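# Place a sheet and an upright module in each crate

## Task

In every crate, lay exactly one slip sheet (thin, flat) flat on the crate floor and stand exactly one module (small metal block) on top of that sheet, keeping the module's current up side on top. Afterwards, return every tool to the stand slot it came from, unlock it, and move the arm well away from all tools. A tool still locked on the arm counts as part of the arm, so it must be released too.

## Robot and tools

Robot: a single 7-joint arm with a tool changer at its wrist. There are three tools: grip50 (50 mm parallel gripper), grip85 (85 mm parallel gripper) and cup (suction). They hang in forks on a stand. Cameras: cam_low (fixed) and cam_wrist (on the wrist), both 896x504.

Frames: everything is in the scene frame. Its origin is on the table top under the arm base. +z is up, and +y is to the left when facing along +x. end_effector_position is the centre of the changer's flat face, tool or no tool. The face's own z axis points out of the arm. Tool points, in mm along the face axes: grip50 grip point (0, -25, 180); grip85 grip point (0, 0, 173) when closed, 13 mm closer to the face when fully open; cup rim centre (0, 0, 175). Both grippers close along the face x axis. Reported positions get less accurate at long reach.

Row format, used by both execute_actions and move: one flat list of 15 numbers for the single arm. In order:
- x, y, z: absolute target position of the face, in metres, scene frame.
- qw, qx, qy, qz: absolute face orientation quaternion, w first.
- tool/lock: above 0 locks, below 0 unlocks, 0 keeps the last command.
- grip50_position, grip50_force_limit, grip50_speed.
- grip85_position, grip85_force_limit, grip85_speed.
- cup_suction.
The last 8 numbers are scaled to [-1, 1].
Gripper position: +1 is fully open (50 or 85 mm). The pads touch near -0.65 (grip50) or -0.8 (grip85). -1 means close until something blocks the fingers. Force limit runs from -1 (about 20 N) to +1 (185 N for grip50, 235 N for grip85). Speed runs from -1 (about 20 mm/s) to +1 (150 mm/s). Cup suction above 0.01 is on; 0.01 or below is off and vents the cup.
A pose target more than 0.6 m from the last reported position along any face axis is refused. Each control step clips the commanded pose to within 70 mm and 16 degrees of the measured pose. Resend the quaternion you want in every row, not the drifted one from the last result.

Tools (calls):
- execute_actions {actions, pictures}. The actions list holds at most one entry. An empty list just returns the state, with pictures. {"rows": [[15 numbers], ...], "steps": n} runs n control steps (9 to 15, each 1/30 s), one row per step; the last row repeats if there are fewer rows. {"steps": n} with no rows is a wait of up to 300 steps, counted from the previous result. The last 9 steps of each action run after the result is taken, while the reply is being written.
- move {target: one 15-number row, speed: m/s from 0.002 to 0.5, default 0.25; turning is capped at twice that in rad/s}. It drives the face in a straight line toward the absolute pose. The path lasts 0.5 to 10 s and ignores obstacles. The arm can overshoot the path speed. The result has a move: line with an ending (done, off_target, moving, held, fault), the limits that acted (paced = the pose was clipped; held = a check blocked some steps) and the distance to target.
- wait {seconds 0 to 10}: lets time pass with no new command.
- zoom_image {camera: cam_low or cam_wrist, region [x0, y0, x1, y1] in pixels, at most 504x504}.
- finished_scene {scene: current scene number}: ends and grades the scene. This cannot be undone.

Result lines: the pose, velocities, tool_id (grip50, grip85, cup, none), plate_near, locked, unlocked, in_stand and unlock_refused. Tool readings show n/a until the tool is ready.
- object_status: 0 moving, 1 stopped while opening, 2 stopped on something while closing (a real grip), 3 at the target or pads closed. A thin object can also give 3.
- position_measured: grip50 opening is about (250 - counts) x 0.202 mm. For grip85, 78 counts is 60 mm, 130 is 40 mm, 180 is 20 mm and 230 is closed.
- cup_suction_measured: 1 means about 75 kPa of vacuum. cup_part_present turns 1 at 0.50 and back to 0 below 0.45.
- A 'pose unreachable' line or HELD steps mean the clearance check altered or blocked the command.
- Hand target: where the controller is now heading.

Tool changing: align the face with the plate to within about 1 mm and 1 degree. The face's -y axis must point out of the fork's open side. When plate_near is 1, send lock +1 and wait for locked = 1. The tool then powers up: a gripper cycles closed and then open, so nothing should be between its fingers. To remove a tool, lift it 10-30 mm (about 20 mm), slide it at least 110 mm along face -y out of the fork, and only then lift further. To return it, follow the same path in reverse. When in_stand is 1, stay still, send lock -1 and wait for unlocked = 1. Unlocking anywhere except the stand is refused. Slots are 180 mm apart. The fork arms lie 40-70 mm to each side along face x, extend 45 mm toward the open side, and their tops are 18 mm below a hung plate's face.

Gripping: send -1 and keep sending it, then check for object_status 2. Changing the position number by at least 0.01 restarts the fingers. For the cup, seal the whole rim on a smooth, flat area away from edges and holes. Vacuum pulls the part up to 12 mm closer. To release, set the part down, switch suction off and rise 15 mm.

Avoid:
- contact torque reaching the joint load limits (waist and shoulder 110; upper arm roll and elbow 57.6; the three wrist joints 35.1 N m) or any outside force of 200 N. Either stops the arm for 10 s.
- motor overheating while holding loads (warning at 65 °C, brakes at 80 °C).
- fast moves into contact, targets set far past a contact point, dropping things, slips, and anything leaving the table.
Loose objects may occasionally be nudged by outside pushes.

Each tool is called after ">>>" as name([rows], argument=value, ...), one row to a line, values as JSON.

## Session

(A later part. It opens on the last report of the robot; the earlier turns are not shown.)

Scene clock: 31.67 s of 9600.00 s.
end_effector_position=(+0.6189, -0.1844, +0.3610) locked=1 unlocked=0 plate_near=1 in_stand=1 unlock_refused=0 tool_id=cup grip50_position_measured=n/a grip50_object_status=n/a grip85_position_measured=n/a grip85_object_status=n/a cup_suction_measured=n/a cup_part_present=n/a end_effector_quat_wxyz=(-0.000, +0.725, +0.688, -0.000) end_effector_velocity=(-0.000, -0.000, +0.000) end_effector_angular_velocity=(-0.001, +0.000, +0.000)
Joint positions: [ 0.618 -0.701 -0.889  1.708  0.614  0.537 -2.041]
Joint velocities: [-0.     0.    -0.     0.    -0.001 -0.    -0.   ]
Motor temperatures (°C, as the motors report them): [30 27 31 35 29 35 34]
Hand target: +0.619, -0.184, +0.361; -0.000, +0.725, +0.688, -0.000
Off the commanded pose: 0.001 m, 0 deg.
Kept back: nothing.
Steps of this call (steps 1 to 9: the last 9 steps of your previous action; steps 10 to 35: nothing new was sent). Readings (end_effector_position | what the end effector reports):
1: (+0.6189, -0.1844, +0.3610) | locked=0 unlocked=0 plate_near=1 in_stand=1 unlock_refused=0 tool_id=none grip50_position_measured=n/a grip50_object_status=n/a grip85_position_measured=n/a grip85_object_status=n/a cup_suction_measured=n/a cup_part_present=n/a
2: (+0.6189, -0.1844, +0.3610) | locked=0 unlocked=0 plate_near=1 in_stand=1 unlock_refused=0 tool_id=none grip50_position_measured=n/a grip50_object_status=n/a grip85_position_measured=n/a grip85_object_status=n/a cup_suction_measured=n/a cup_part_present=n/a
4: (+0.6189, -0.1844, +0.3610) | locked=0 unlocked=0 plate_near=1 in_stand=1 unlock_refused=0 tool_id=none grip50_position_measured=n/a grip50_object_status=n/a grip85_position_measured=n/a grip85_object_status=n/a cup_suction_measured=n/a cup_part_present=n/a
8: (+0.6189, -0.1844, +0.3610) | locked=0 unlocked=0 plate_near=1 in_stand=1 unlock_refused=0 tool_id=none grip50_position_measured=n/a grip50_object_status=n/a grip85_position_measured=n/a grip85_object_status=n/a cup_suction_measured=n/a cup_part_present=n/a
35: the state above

>>> move(target=[0.619,-0.1844,0.381,0,0.7254,0.6884,0,0,1,0,0,1,0,0,0], speed=0.05)

>>> move(target=[0.489,-0.1776,0.381,0,0.7254,0.6884,0,0,1,0,0,1,0,0,0], speed=0.15)

>>> move(target=[0.38,0.034,0.22,0,0.6884,0.7254,0,0,1,0,0,1,0,0,0])

Scene clock: 32.83 s of 9600.00 s.
end_effector_position=(+0.6190, -0.1845, +0.3811) locked=1 unlocked=0 plate_near=1 in_stand=0 unlock_refused=0 tool_id=cup grip50_position_measured=n/a grip50_object_status=n/a grip85_position_measured=n/a grip85_object_status=n/a cup_suction_measured=0.00 cup_part_present=0 end_effector_quat_wxyz=(+0.000, +0.725, +0.688, +0.000) end_effector_velocity=(-0.000, +0.000, -0.000) end_effector_angular_velocity=(+0.000, +0.000, +0.000)
Joint positions: [ 0.634 -0.667 -0.911  1.706  0.586  0.508 -2.028]
Joint velocities: [ 0. -0.  0.  0. -0. -0. -0.]
Motor temperatures (°C, as the motors report them): [30 27 31 35 29 35 34]
Hand target: +0.619, -0.184, +0.381; -0.000, +0.725, +0.688, +0.000
Off the commanded pose: 0.000 m, 0 deg.
Kept back: nothing.
move: done

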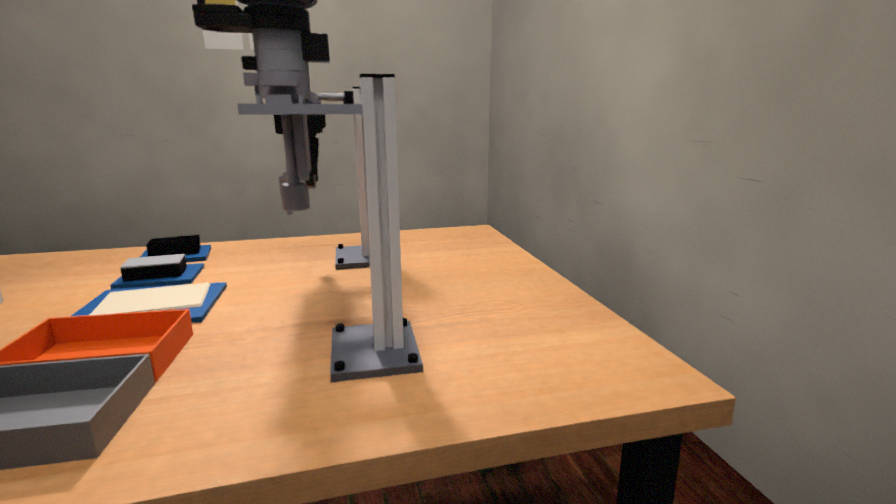

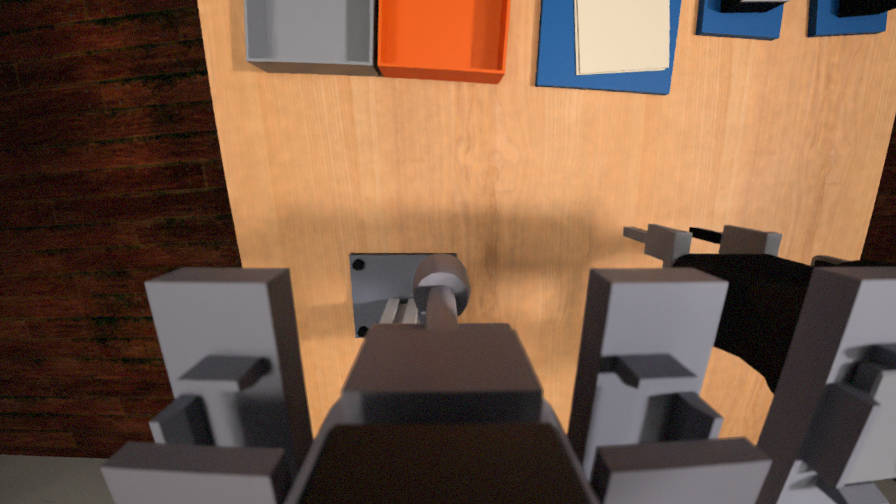

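Scene clock: 34.03 s of 9600.00 s.
end_effector_position=(+0.4888, -0.1776, +0.3809) locked=1 unlocked=0 plate_near=1 in_stand=0 unlock_refused=0 tool_id=cup grip50_position_measured=n/a grip50_object_status=n/a grip85_position_measured=n/a grip85_object_status=n/a cup_suction_measured=0.00 cup_part_present=0 end_effector_quat_wxyz=(-0.000, +0.726, +0.688, +0.000) end_effector_velocity=(+0.000, -0.000, -0.000) end_effector_angular_velocity=(-0.001, +0.001, +0.001)
Joint positions: [ 0.893 -0.394 -1.098  2.152  0.463  0.717 -2.047]
Joint velocities: [-0.    -0.001 -0.    -0.    -0.001 -0.    -0.   ]
Motor temperatures (°C, as the motors report them): [30 27 31 35 29 35 34]
Hand target: +0.489, -0.178, +0.381; -0.000, +0.726, +0.688, +0.000
Off the commanded pose: 0.000 m, 0 deg.
Kept back: nothing.
move: done

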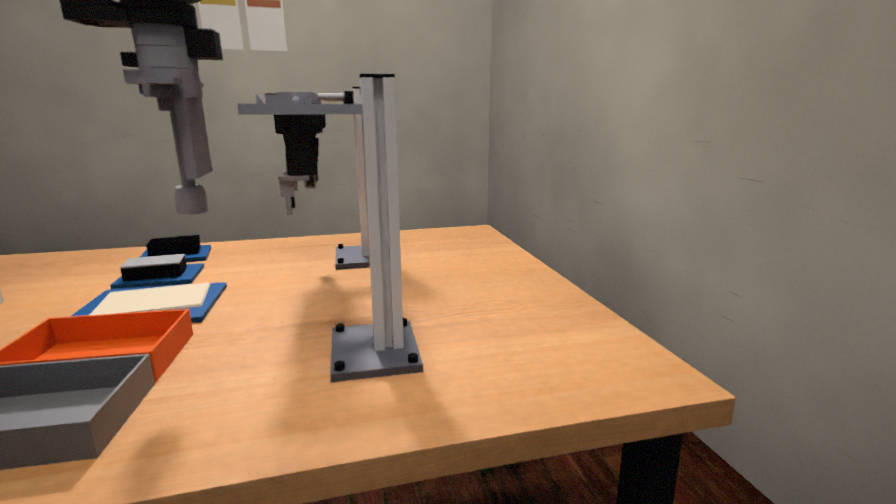

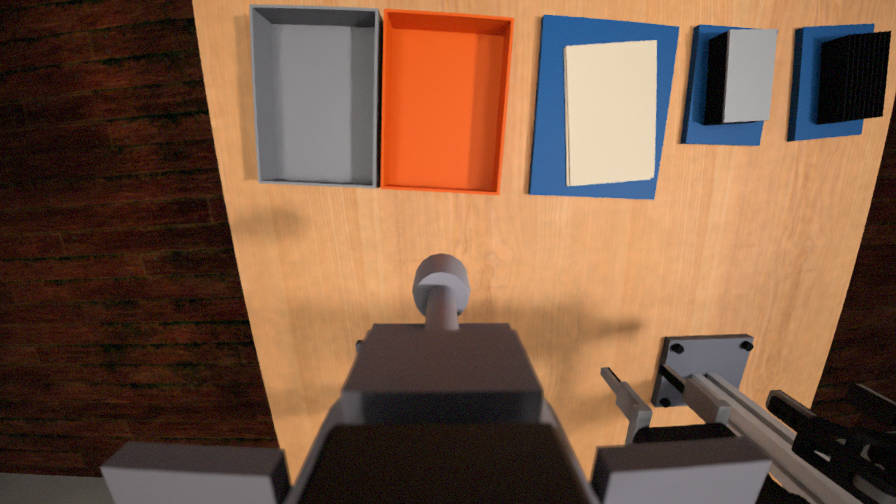

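Scene clock: 35.53 s of 9600.00 s.
end_effector_position=(+0.3800, +0.0334, +0.2204) locked=1 unlocked=0 plate_near=1 in_stand=0 unlock_refused=0 tool_id=cup grip50_position_measured=n/a grip50_object_status=n/a grip85_position_measured=n/a grip85_object_status=n/a cup_suction_measured=0.00 cup_part_present=0 end_effector_quat_wxyz=(+0.001, +0.689, +0.725, -0.001) end_effector_velocity=(+0.000, +0.000, +0.000) end_effector_angular_velocity=(+0.001, -0.001, -0.001)
Joint positions: [ 1.144 -0.647 -0.656  2.363  1.016  1.134 -2.042]
Joint velocities: [-0.     0.001 -0.    -0.     0.001  0.     0.   ]
Motor temperatures (°C, as the motors report them): [30 27 31 35 29 35 34]
Hand target: +0.380, +0.033, +0.220; +0.001, +0.689, +0.725, -0.001
Off the commanded pose: 0.001 m, 0 deg.
Kept back: nothing.
move: done

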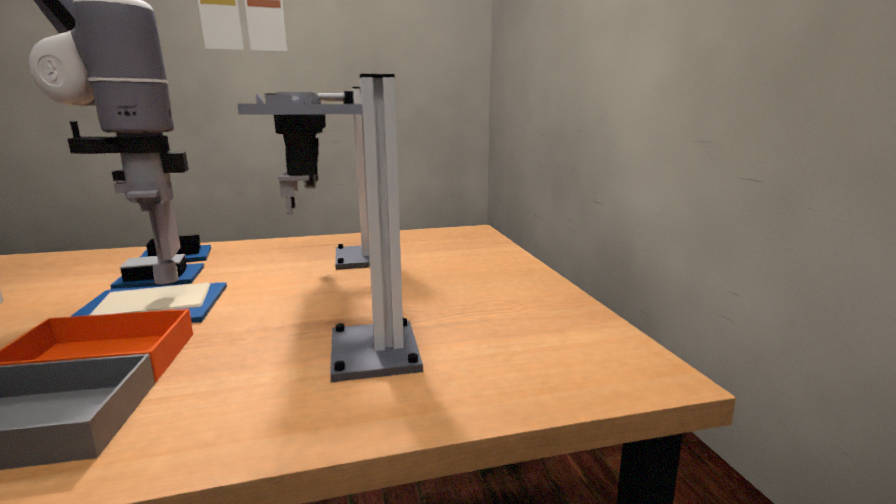

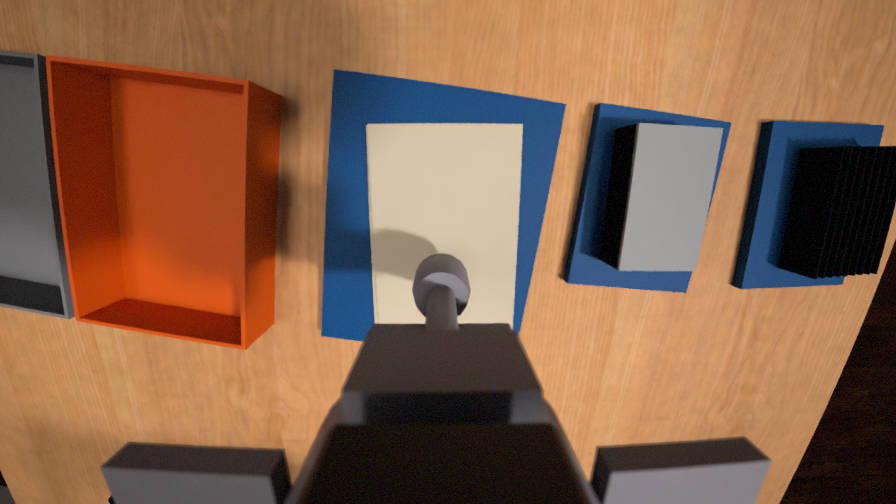

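>>> move(target=[0.362,0.035,0.188,0,0.6884,0.7254,0,0,1,0,0,1,0,0,1], speed=0.03)

>>> move(target=[0.362,0.035,0.26,0,0.6884,0.7254,0,0,1,0,0,1,0,0,1], speed=0.08)

>>> move(target=[0.35,-0.168,0.25,0,0.737,0.676,0,0,1,0,0,1,0,0,1], speed=0.15)

Scene clock: 37.53 s of 9600.00 s.
end_effector_position=(+0.3620, +0.0350, +0.1880) locked=1 unlocked=0 plate_near=1 in_stand=0 unlock_refused=0 tool_id=cup grip50_position_measured=n/a grip50_object_status=n/a grip85_position_measured=n/a grip85_object_status=n/a cup_suction_measured=0.79 cup_part_present=1 end_effector_quat_wxyz=(+0.000, +0.688, +0.725, -0.000) end_effector_velocity=(+0.000, -0.000, +0.000) end_effector_angular_velocity=(+0.000, -0.000, -0.000)
Joint positions: [ 1.089 -0.735 -0.558  2.33   1.165  1.182 -2.147]
Joint velocities: [-0.  0. -0.  0. -0.  0. -0.]
Motor temperatures (°C, as the motors report them): [30 27 31 35 29 35 34]
Hand target: +0.362, +0.035, +0.188; +0.000, +0.688, +0.725, -0.000
Off the commanded pose: 0.000 m, 0 deg.
Kept back: nothing.
move: done

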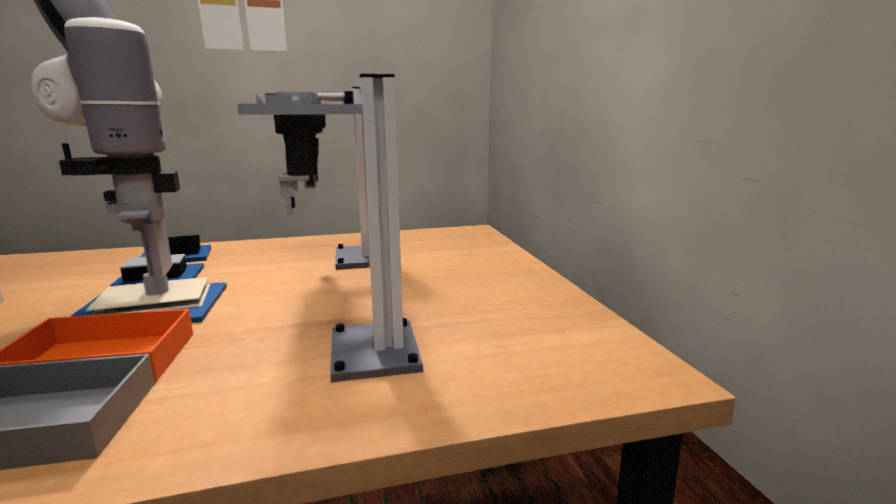

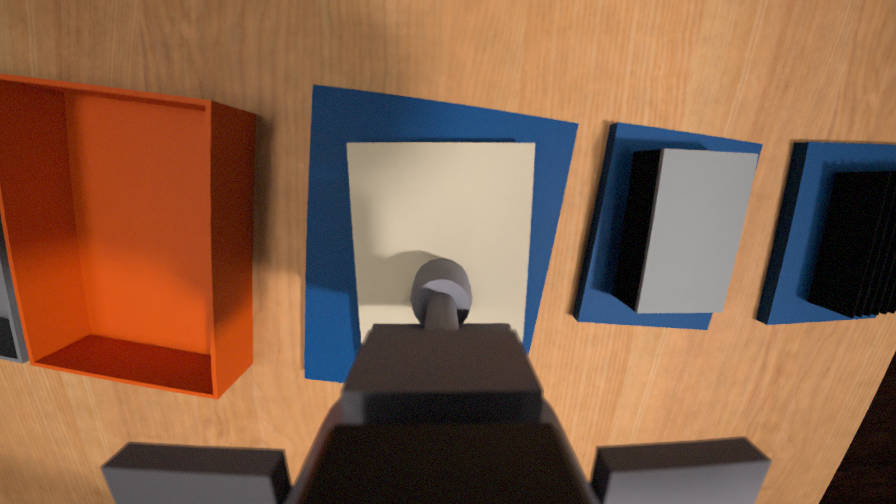

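Scene clock: 38.70 s of 9600.00 s.
end_effector_position=(+0.3619, +0.0351, +0.2599) locked=1 unlocked=0 plate_near=1 in_stand=0 unlock_refused=0 tool_id=cup grip50_position_measured=n/a grip50_object_status=n/a grip85_position_measured=n/a grip85_object_status=n/a cup_suction_measured=0.88 cup_part_present=1 end_effector_quat_wxyz=(-0.000, +0.688, +0.725, +0.000) end_effector_velocity=(-0.000, -0.000, -0.000) end_effector_angular_velocity=(-0.000, +0.001, -0.000)
Joint positions: [ 1.271 -0.482 -0.765  2.49   0.856  1.141 -1.908]
Joint velocities: [-0.002 -0.001  0.001 -0.     0.    -0.    -0.   ]
Motor temperatures (°C, as the motors report them): [30 27 31 35 29 35 34]
Hand target: +0.362, +0.035, +0.260; -0.000, +0.688, +0.725, +0.000
Off the commanded pose: 0.000 m, 0 deg.
Kept back: nothing.
move: done

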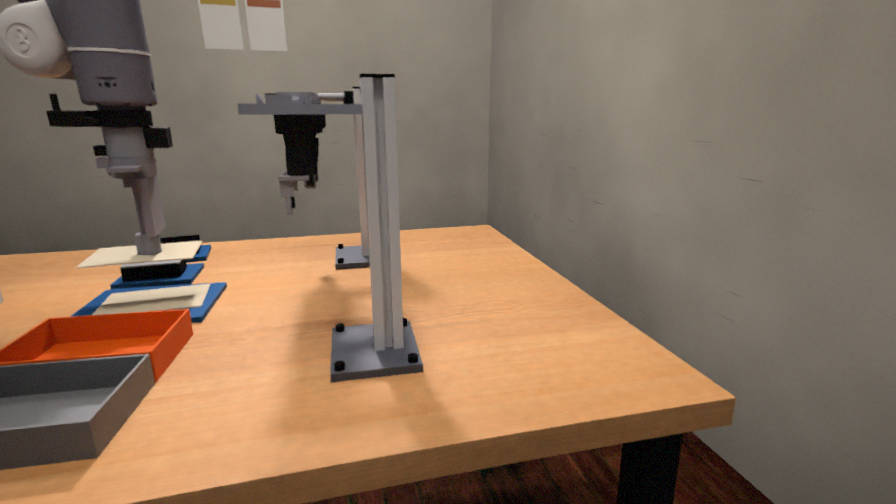

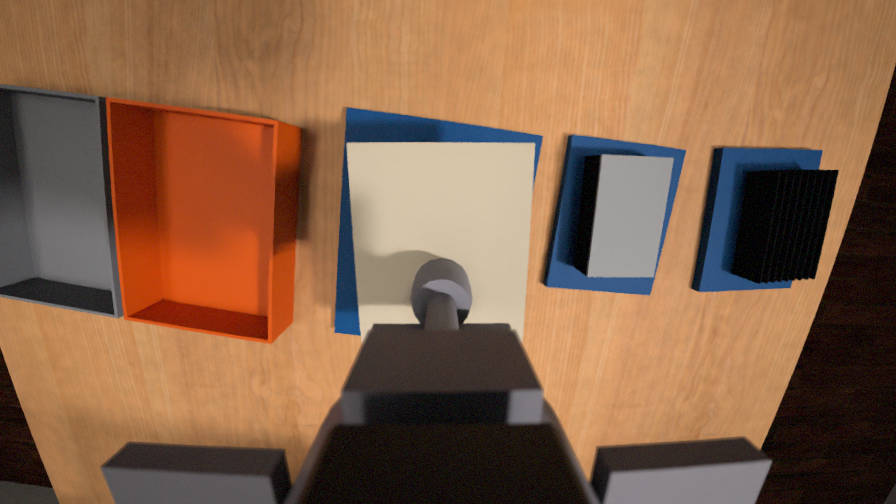

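Scene clock: 40.37 s of 9600.00 s.
end_effector_position=(+0.3499, -0.1676, +0.2501) locked=1 unlocked=0 plate_near=1 in_stand=0 unlock_refused=0 tool_id=cup grip50_position_measured=n/a grip50_object_status=n/a grip85_position_measured=n/a grip85_object_status=n/a cup_suction_measured=0.88 cup_part_present=1 end_effector_quat_wxyz=(+0.000, +0.737, +0.676, +0.000) end_effector_velocity=(+0.000, +0.000, +0.000) end_effector_angular_velocity=(-0.000, +0.000, +0.002)
Joint positions: [ 0.719 -0.567 -0.802  2.405  0.921  1.074 -2.382]
Joint velocities: [ 0.001  0.     0.     0.    -0.001  0.    -0.   ]
Motor temperatures (°C, as the motors report them): [30 27 31 35 29 35 34]
Hand target: +0.350, -0.167, +0.250; +0.000, +0.737, +0.676, +0.000
Off the commanded pose: 0.000 m, 0 deg.
Kept back: nothing.
move: done

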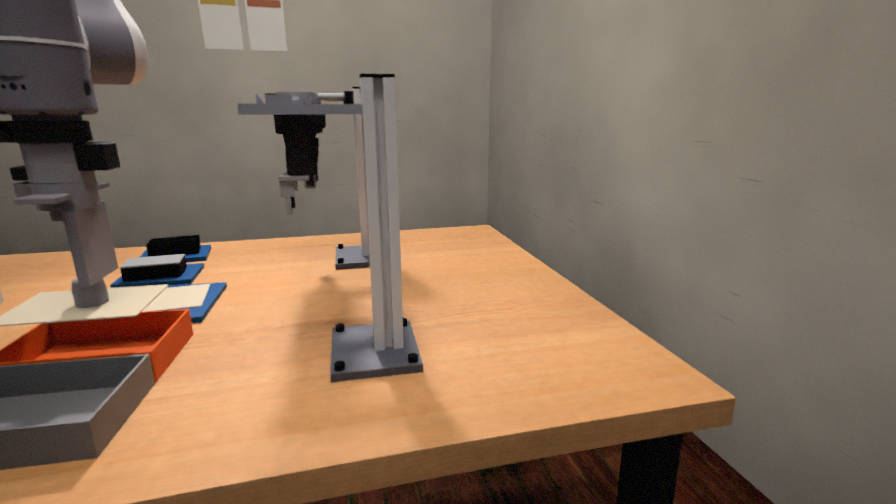

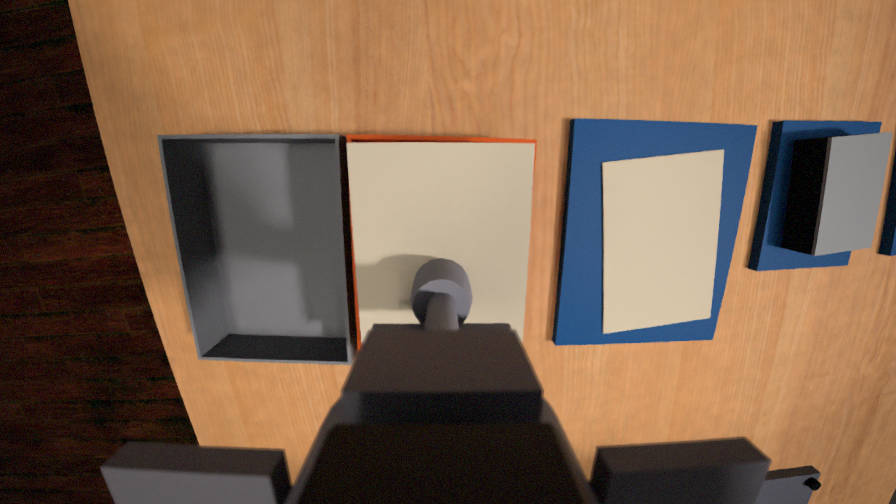

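>>> move(target=[0.36,-0.17,0.235,0,0.743,0.669,0,0,1,0,0,1,0,0,1], speed=0.05)

>>> move(target=[0.36,-0.17,0.174,0,0.743,0.669,0,0,1,0,0,1,0,0,1], speed=0.04)

>>> move(target=[0.36,-0.17,0.18,0,0.743,0.669,0,0,1,0,0,1,0,0,0], speed=0.006)

>>> move(target=[0.36,-0.17,0.26,0,0.743,0.669,0,0,1,0,0,1,0,0,0], speed=0.1)

>>> move(target=[0.362,0.032,0.24,0,0.697,0.717,0,0,1,0,0,1,0,0,0])

>>> move(target=[0.362,0.032,0.186,0,0.697,0.717,0,0,1,0,0,1,0,0,1], speed=0.03)

>>> move(target=[0.362,0.032,0.26,0,0.697,0.717,0,0,1,0,0,1,0,0,1], speed=0.08)

>>> move(target=[0.348,-0.309,0.24,0,0.737,0.676,0,0,1,0,0,1,0,0,1], speed=0.2)

Scene clock: 41.67 s of 9600.00 s.
end_effector_position=(+0.3601, -0.1700, +0.2350) locked=1 unlocked=0 plate_near=1 in_stand=0 unlock_refused=0 tool_id=cup grip50_position_measured=n/a grip50_object_status=n/a grip85_position_measured=n/a grip85_object_status=n/a cup_suction_measured=0.88 cup_part_present=1 end_effector_quat_wxyz=(+0.000, +0.743, +0.669, -0.000) end_effector_velocity=(+0.000, +0.000, +0.000) end_effector_angular_velocity=(+0.000, -0.001, +0.000)
Joint positions: [ 0.675 -0.629 -0.759  2.352  0.972  1.067 -2.395]
Joint velocities: [ 0.     0.001  0.     0.    -0.     0.     0.   ]
Motor temperatures (°C, as the motors report them): [30 27 31 35 29 35 34]
Hand target: +0.360, -0.170, +0.235; +0.000, +0.743, +0.669, -0.000
Off the commanded pose: 0.000 m, 0 deg.
Kept back: nothing.
move: done

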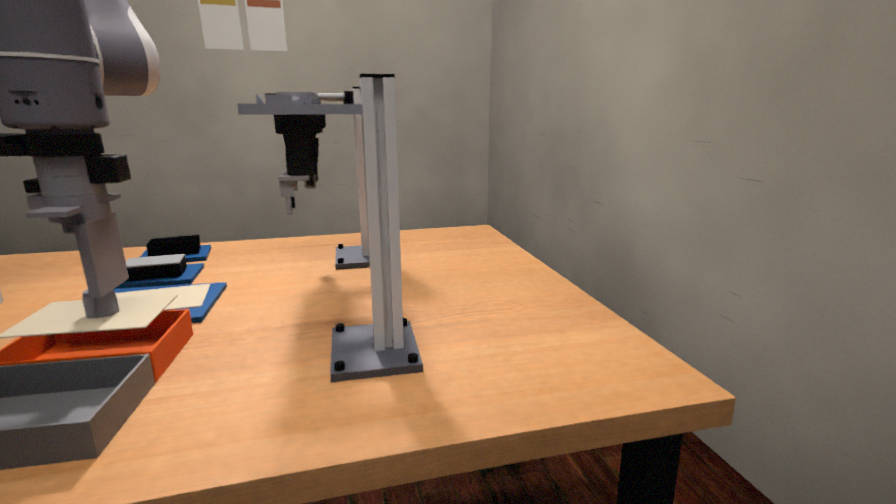

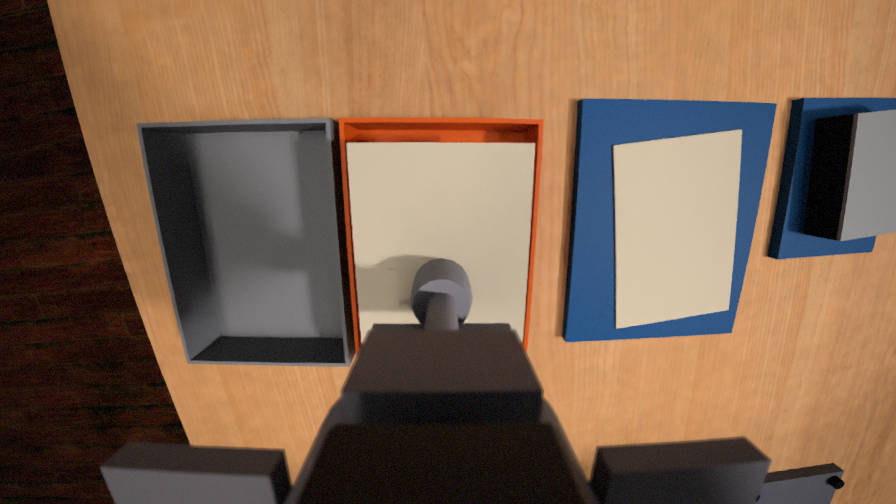

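Scene clock: 43.43 s of 9600.00 s.
end_effector_position=(+0.3600, -0.1701, +0.1741) locked=1 unlocked=0 plate_near=1 in_stand=0 unlock_refused=0 tool_id=cup grip50_position_measured=n/a grip50_object_status=n/a grip85_position_measured=n/a grip85_object_status=n/a cup_suction_measured=0.88 cup_part_present=1 end_effector_quat_wxyz=(+0.000, +0.743, +0.669, -0.000) end_effector_velocity=(+0.001, +0.000, +0.000) end_effector_angular_velocity=(+0.000, -0.001, +0.000)
Joint positions: [ 0.551 -0.811 -0.613  2.237  1.171  1.109 -2.537]
Joint velocities: [-0.     0.001  0.    -0.001  0.    -0.    -0.   ]
Motor temperatures (°C, as the motors report them): [30 27 31 35 29 35 34]
Hand target: +0.360, -0.170, +0.174; +0.000, +0.743, +0.669, -0.000
Off the commanded pose: 0.000 m, 0 deg.
Kept back: nothing.
move: done

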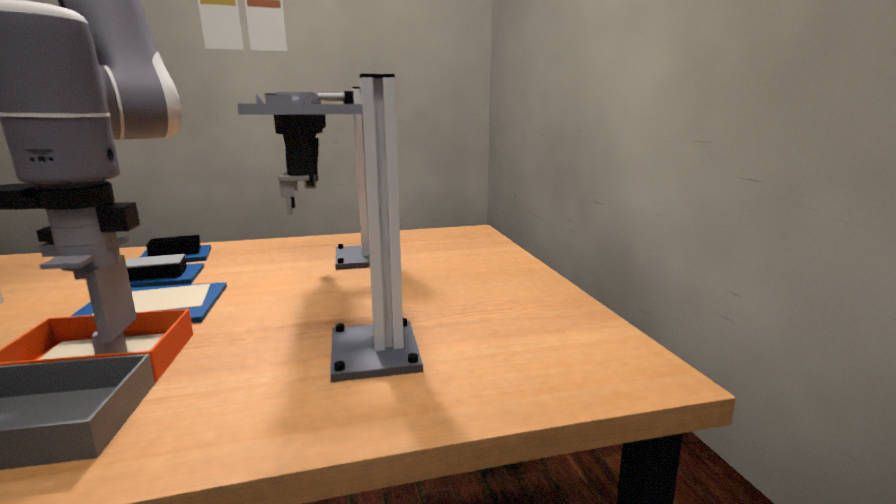

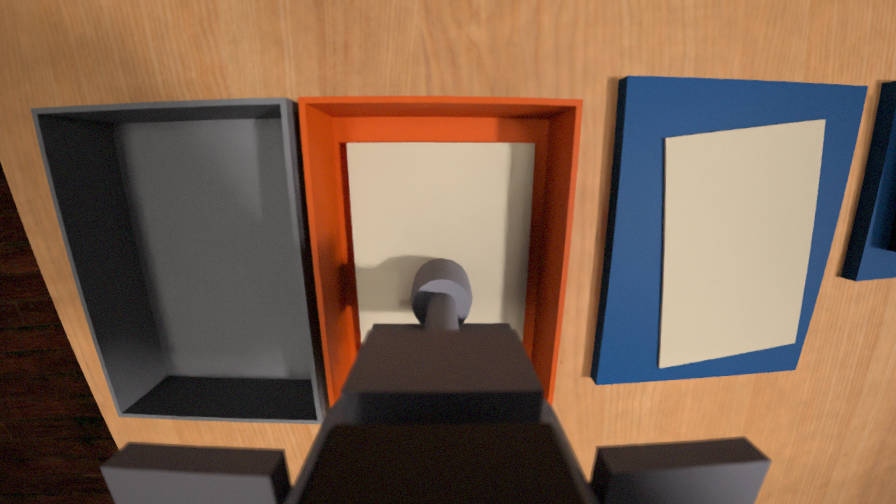

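Scene clock: 44.63 s of 9600.00 s.
end_effector_position=(+0.3600, -0.1701, +0.1800) locked=1 unlocked=0 plate_near=1 in_stand=0 unlock_refused=0 tool_id=cup grip50_position_measured=n/a grip50_object_status=n/a grip85_position_measured=n/a grip85_object_status=n/a cup_suction_measured=0.00 cup_part_present=0 end_effector_quat_wxyz=(+0.000, +0.743, +0.669, +0.000) end_effector_velocity=(-0.000, -0.000, -0.000) end_effector_angular_velocity=(+0.000, +0.000, -0.000)
Joint positions: [ 0.56  -0.794 -0.624  2.248  1.154  1.105 -2.525]
Joint velocities: [-0. -0.  0.  0. -0. -0.  0.]
Motor temperatures (°C, as the motors report them): [30 27 31 35 29 35 34]
Hand target: +0.360, -0.170, +0.180; -0.000, +0.743, +0.669, +0.000
Off the commanded pose: 0.000 m, 0 deg.
Kept back: nothing.
move: done

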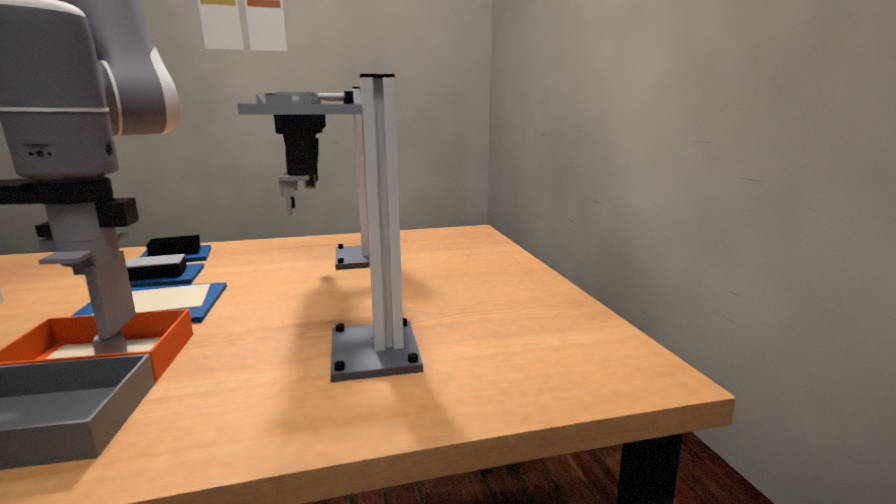

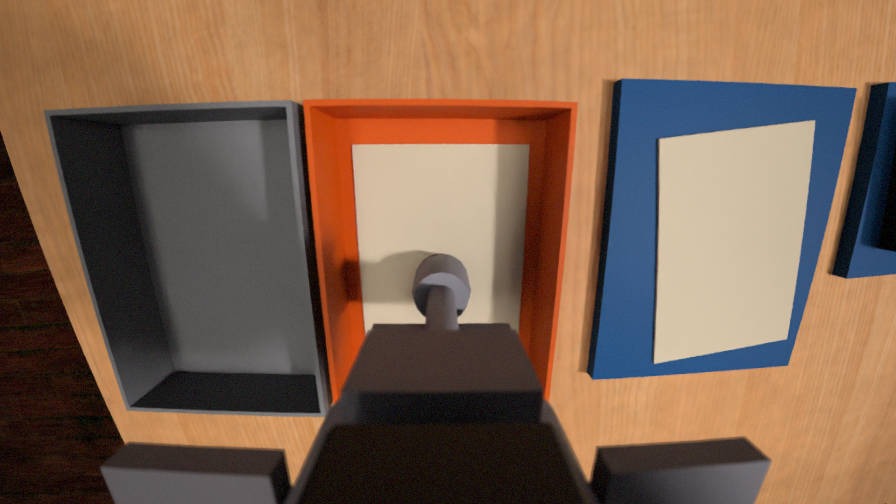

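Scene clock: 45.73 s of 9600.00 s.
end_effector_position=(+0.3600, -0.1698, +0.2599) locked=1 unlocked=0 plate_near=1 in_stand=0 unlock_refused=0 tool_id=cup grip50_position_measured=n/a grip50_object_status=n/a grip85_position_measured=n/a grip85_object_status=n/a cup_suction_measured=0.00 cup_part_present=0 end_effector_quat_wxyz=(-0.000, +0.743, +0.669, +0.000) end_effector_velocity=(-0.000, -0.000, -0.000) end_effector_angular_velocity=(-0.000, +0.001, +0.000)
Joint positions: [ 0.734 -0.542 -0.83   2.399  0.864  1.055 -2.32 ]
Joint velocities: [-0.001 -0.001  0.001 -0.     0.     0.    -0.001]
Motor temperatures (°C, as the motors report them): [30 27 31 35 29 35 34]
Hand target: +0.360, -0.170, +0.260; -0.000, +0.743, +0.669, +0.000
Off the commanded pose: 0.000 m, 0 deg.
Kept back: nothing.
move: done

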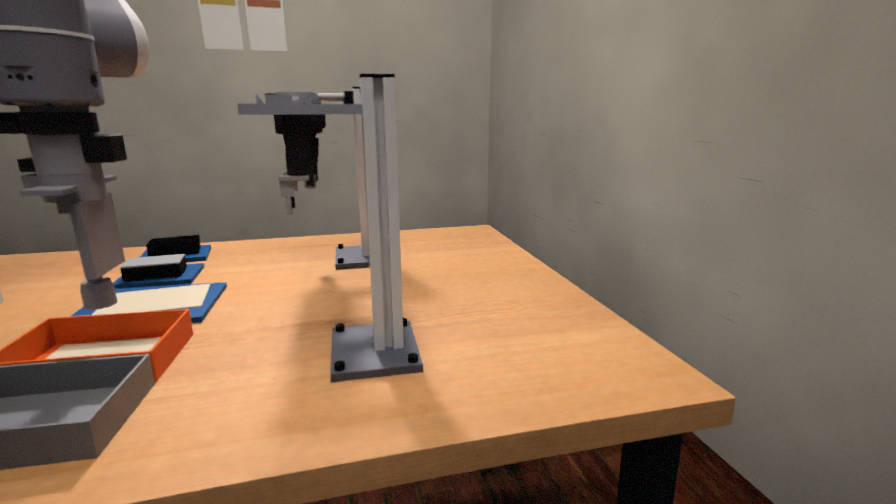

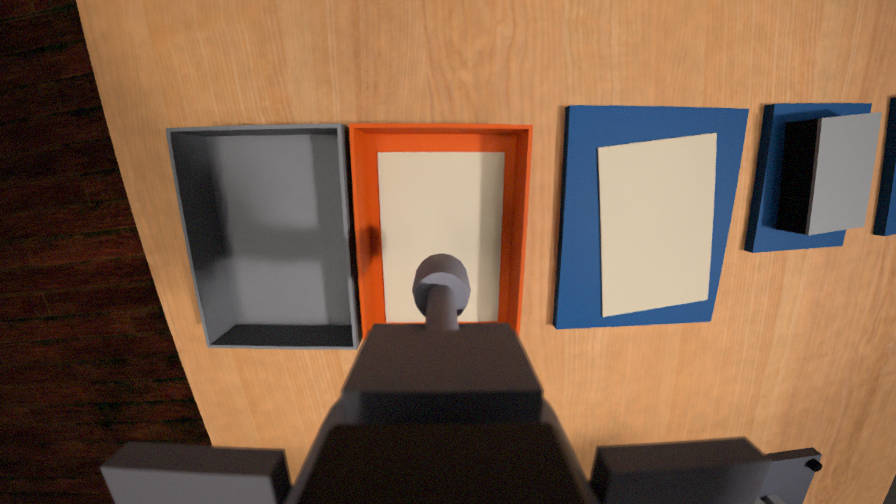

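Scene clock: 46.90 s of 9600.00 s.
end_effector_position=(+0.3621, +0.0316, +0.2400) locked=1 unlocked=0 plate_near=1 in_stand=0 unlock_refused=0 tool_id=cup grip50_position_measured=n/a grip50_object_status=n/a grip85_position_measured=n/a grip85_object_status=n/a cup_suction_measured=0.00 cup_part_present=0 end_effector_quat_wxyz=(+0.000, +0.697, +0.717, -0.000) end_effector_velocity=(+0.000, -0.000, +0.000) end_effector_angular_velocity=(+0.000, -0.001, -0.001)
Joint positions: [ 1.192 -0.555 -0.681  2.446  0.949  1.16  -1.96 ]
Joint velocities: [-0.001  0.     0.    -0.     0.     0.     0.   ]
Motor temperatures (°C, as the motors report them): [30 27 31 35 29 35 34]
Hand target: +0.362, +0.031, +0.240; +0.000, +0.697, +0.717, -0.000
Off the commanded pose: 0.000 m, 0 deg.
Kept back: nothing.
move: done

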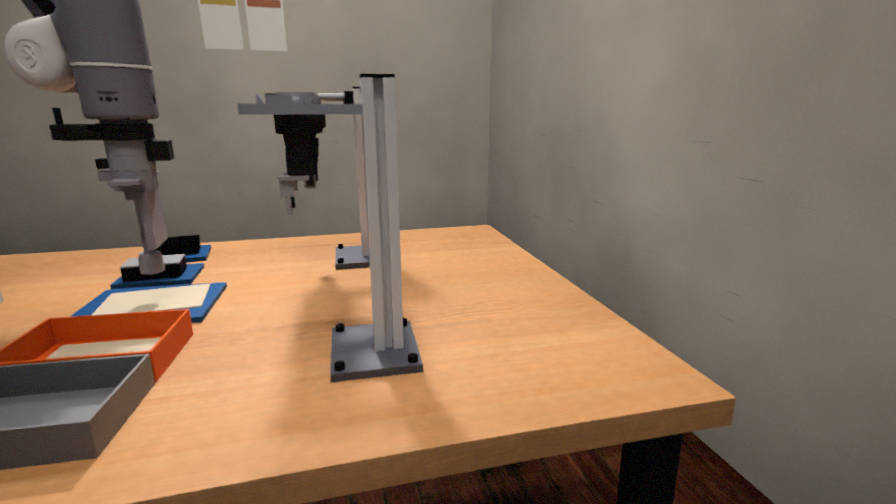

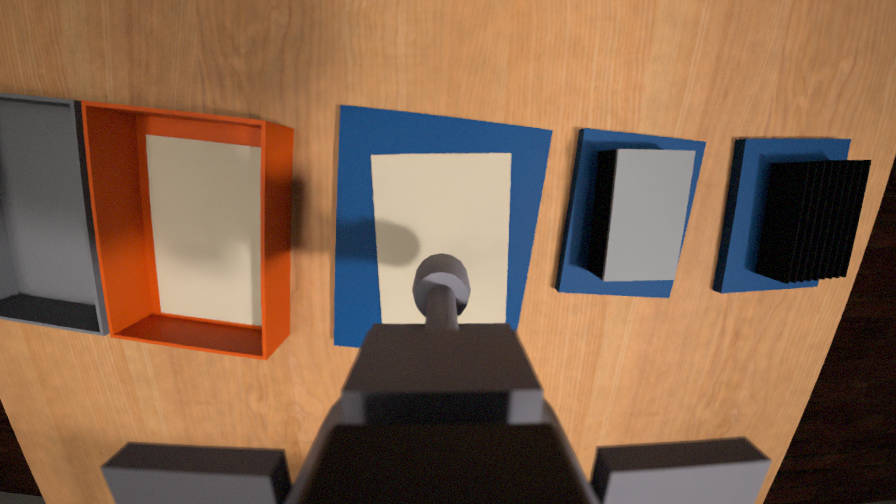

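Scene clock: 48.93 s of 9600.00 s.
end_effector_position=(+0.3621, +0.0320, +0.1861) locked=1 unlocked=0 plate_near=1 in_stand=0 unlock_refused=0 tool_id=cup grip50_position_measured=n/a grip50_object_status=n/a grip85_position_measured=n/a grip85_object_status=n/a cup_suction_measured=0.78 cup_part_present=1 end_effector_quat_wxyz=(+0.000, +0.697, +0.717, -0.000) end_effector_velocity=(-0.000, -0.000, +0.000) end_effector_angular_velocity=(+0.001, -0.000, -0.000)
Joint positions: [ 1.06  -0.735 -0.533  2.327  1.16   1.198 -2.127]
Joint velocities: [-0.     0.001 -0.     0.    -0.    -0.     0.   ]
Motor temperatures (°C, as the motors report them): [30 27 31 35 29 35 34]
Hand target: +0.362, +0.032, +0.186; +0.000, +0.697, +0.717, -0.000
Off the commanded pose: 0.000 m, 0 deg.
Kept back: nothing.
move: done

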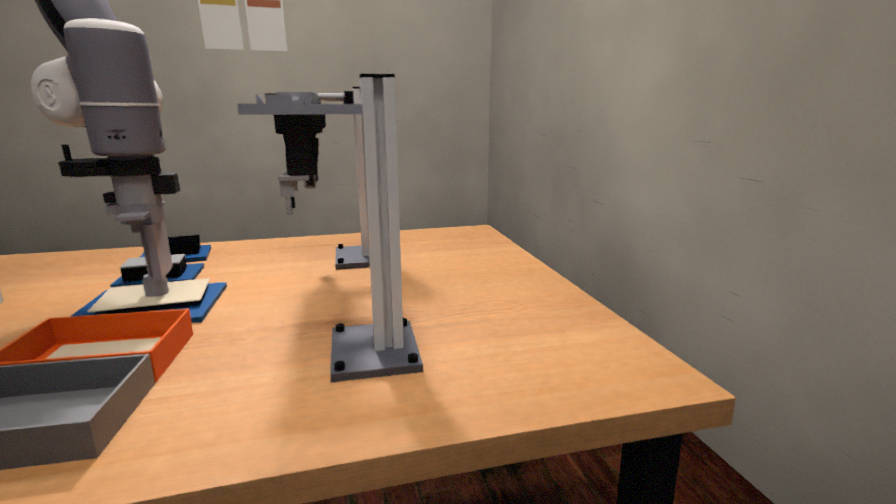

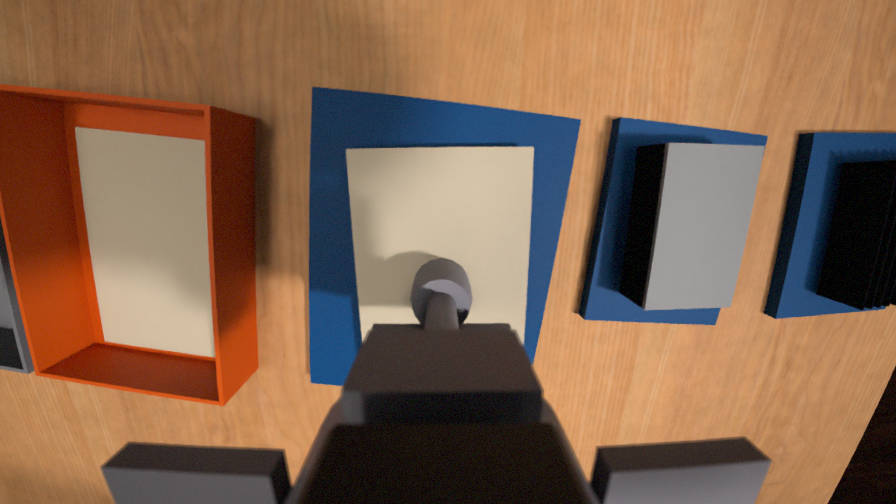

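Scene clock: 50.13 s of 9600.00 s.
end_effector_position=(+0.3619, +0.0321, +0.2599) locked=1 unlocked=0 plate_near=1 in_stand=0 unlock_refused=0 tool_id=cup grip50_position_measured=n/a grip50_object_status=n/a grip85_position_measured=n/a grip85_object_status=n/a cup_suction_measured=0.88 cup_part_present=1 end_effector_quat_wxyz=(-0.000, +0.697, +0.717, +0.000) end_effector_velocity=(-0.000, -0.000, -0.000) end_effector_angular_velocity=(-0.001, +0.001, -0.001)
Joint positions: [ 1.248 -0.475 -0.746  2.493  0.844  1.151 -1.88 ]
Joint velocities: [-0.001 -0.001  0.001 -0.     0.     0.     0.   ]
Motor temperatures (°C, as the motors report them): [30 27 31 35 29 35 34]
Hand target: +0.362, +0.032, +0.260; -0.000, +0.697, +0.717, +0.000
Off the commanded pose: 0.000 m, 0 deg.
Kept back: nothing.
move: done

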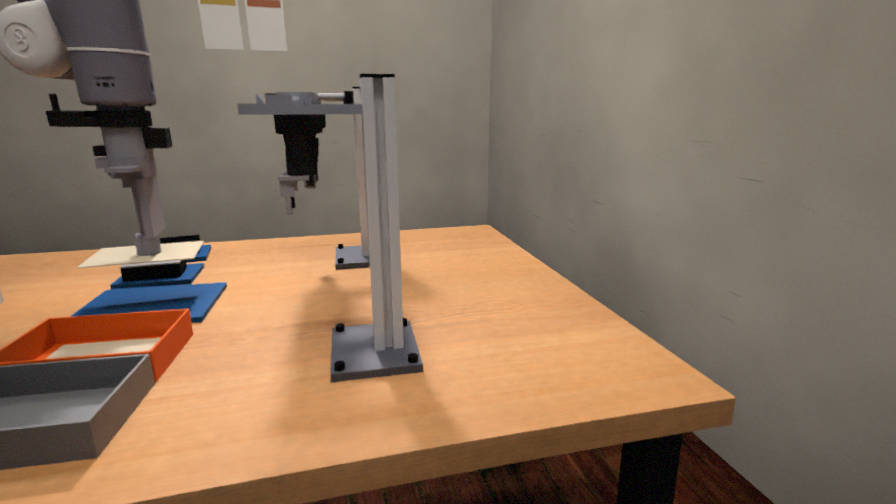

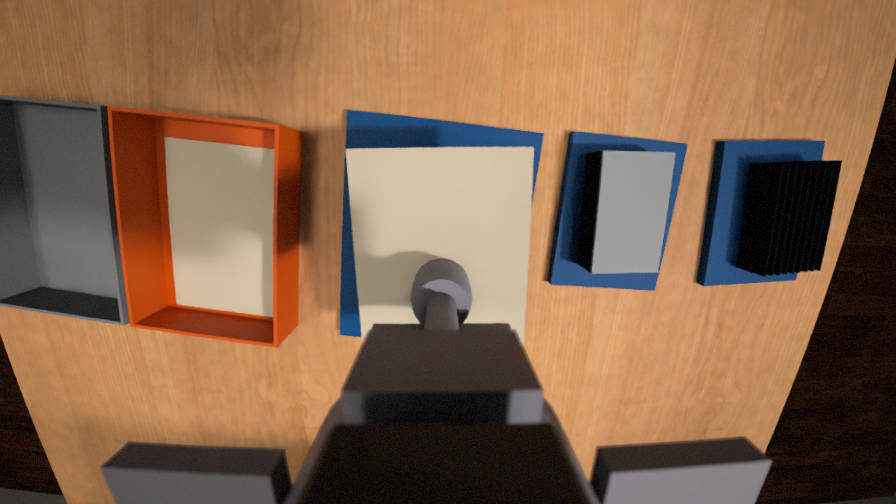

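Scene clock: 52.17 s of 9600.00 s.
end_effector_position=(+0.3480, -0.3084, +0.2401) locked=1 unlocked=0 plate_near=1 in_stand=0 unlock_refused=0 tool_id=cup grip50_position_measured=n/a grip50_object_status=n/a grip85_position_measured=n/a grip85_object_status=n/a cup_suction_measured=0.88 cup_part_present=1 end_effector_quat_wxyz=(+0.000, +0.737, +0.676, +0.000) end_effector_velocity=(+0.000, +0.001, +0.000) end_effector_angular_velocity=(+0.000, -0.000, +0.000)
Joint positions: [ 0.33  -0.691 -0.791  2.195  0.895  0.959 -2.652]
Joint velocities: [0.001 0.001 0.    0.001 0.    0.    0.   ]
Motor temperatures (°C, as the motors report them): [30 27 31 35 29 35 34]
Hand target: +0.348, -0.308, +0.240; +0.000, +0.737, +0.676, +0.000
Off the commanded pose: 0.001 m, 0 deg.
Kept back: nothing.
move: done

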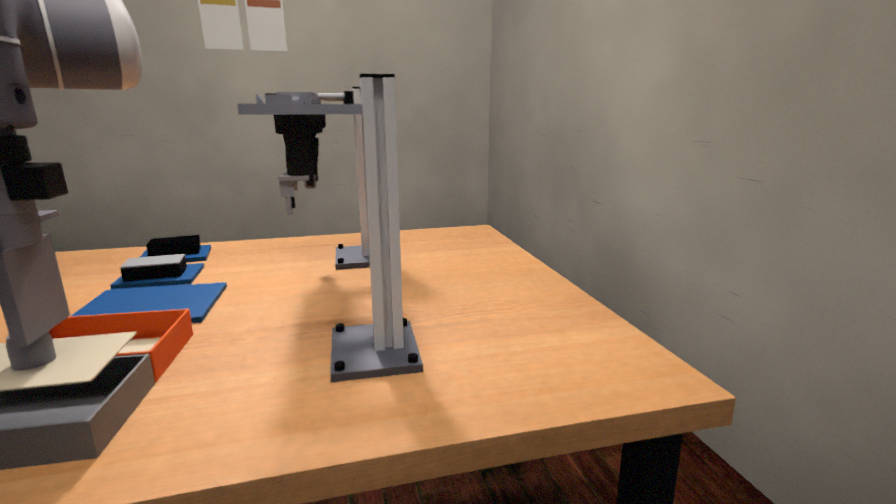

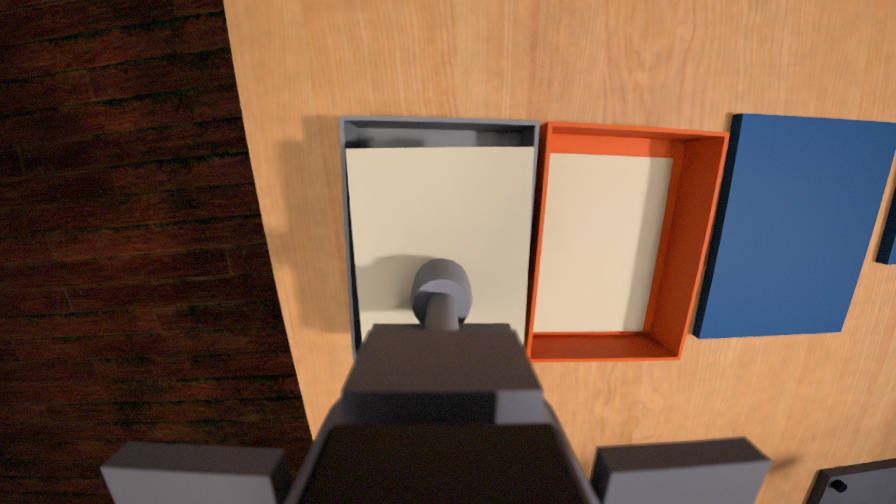

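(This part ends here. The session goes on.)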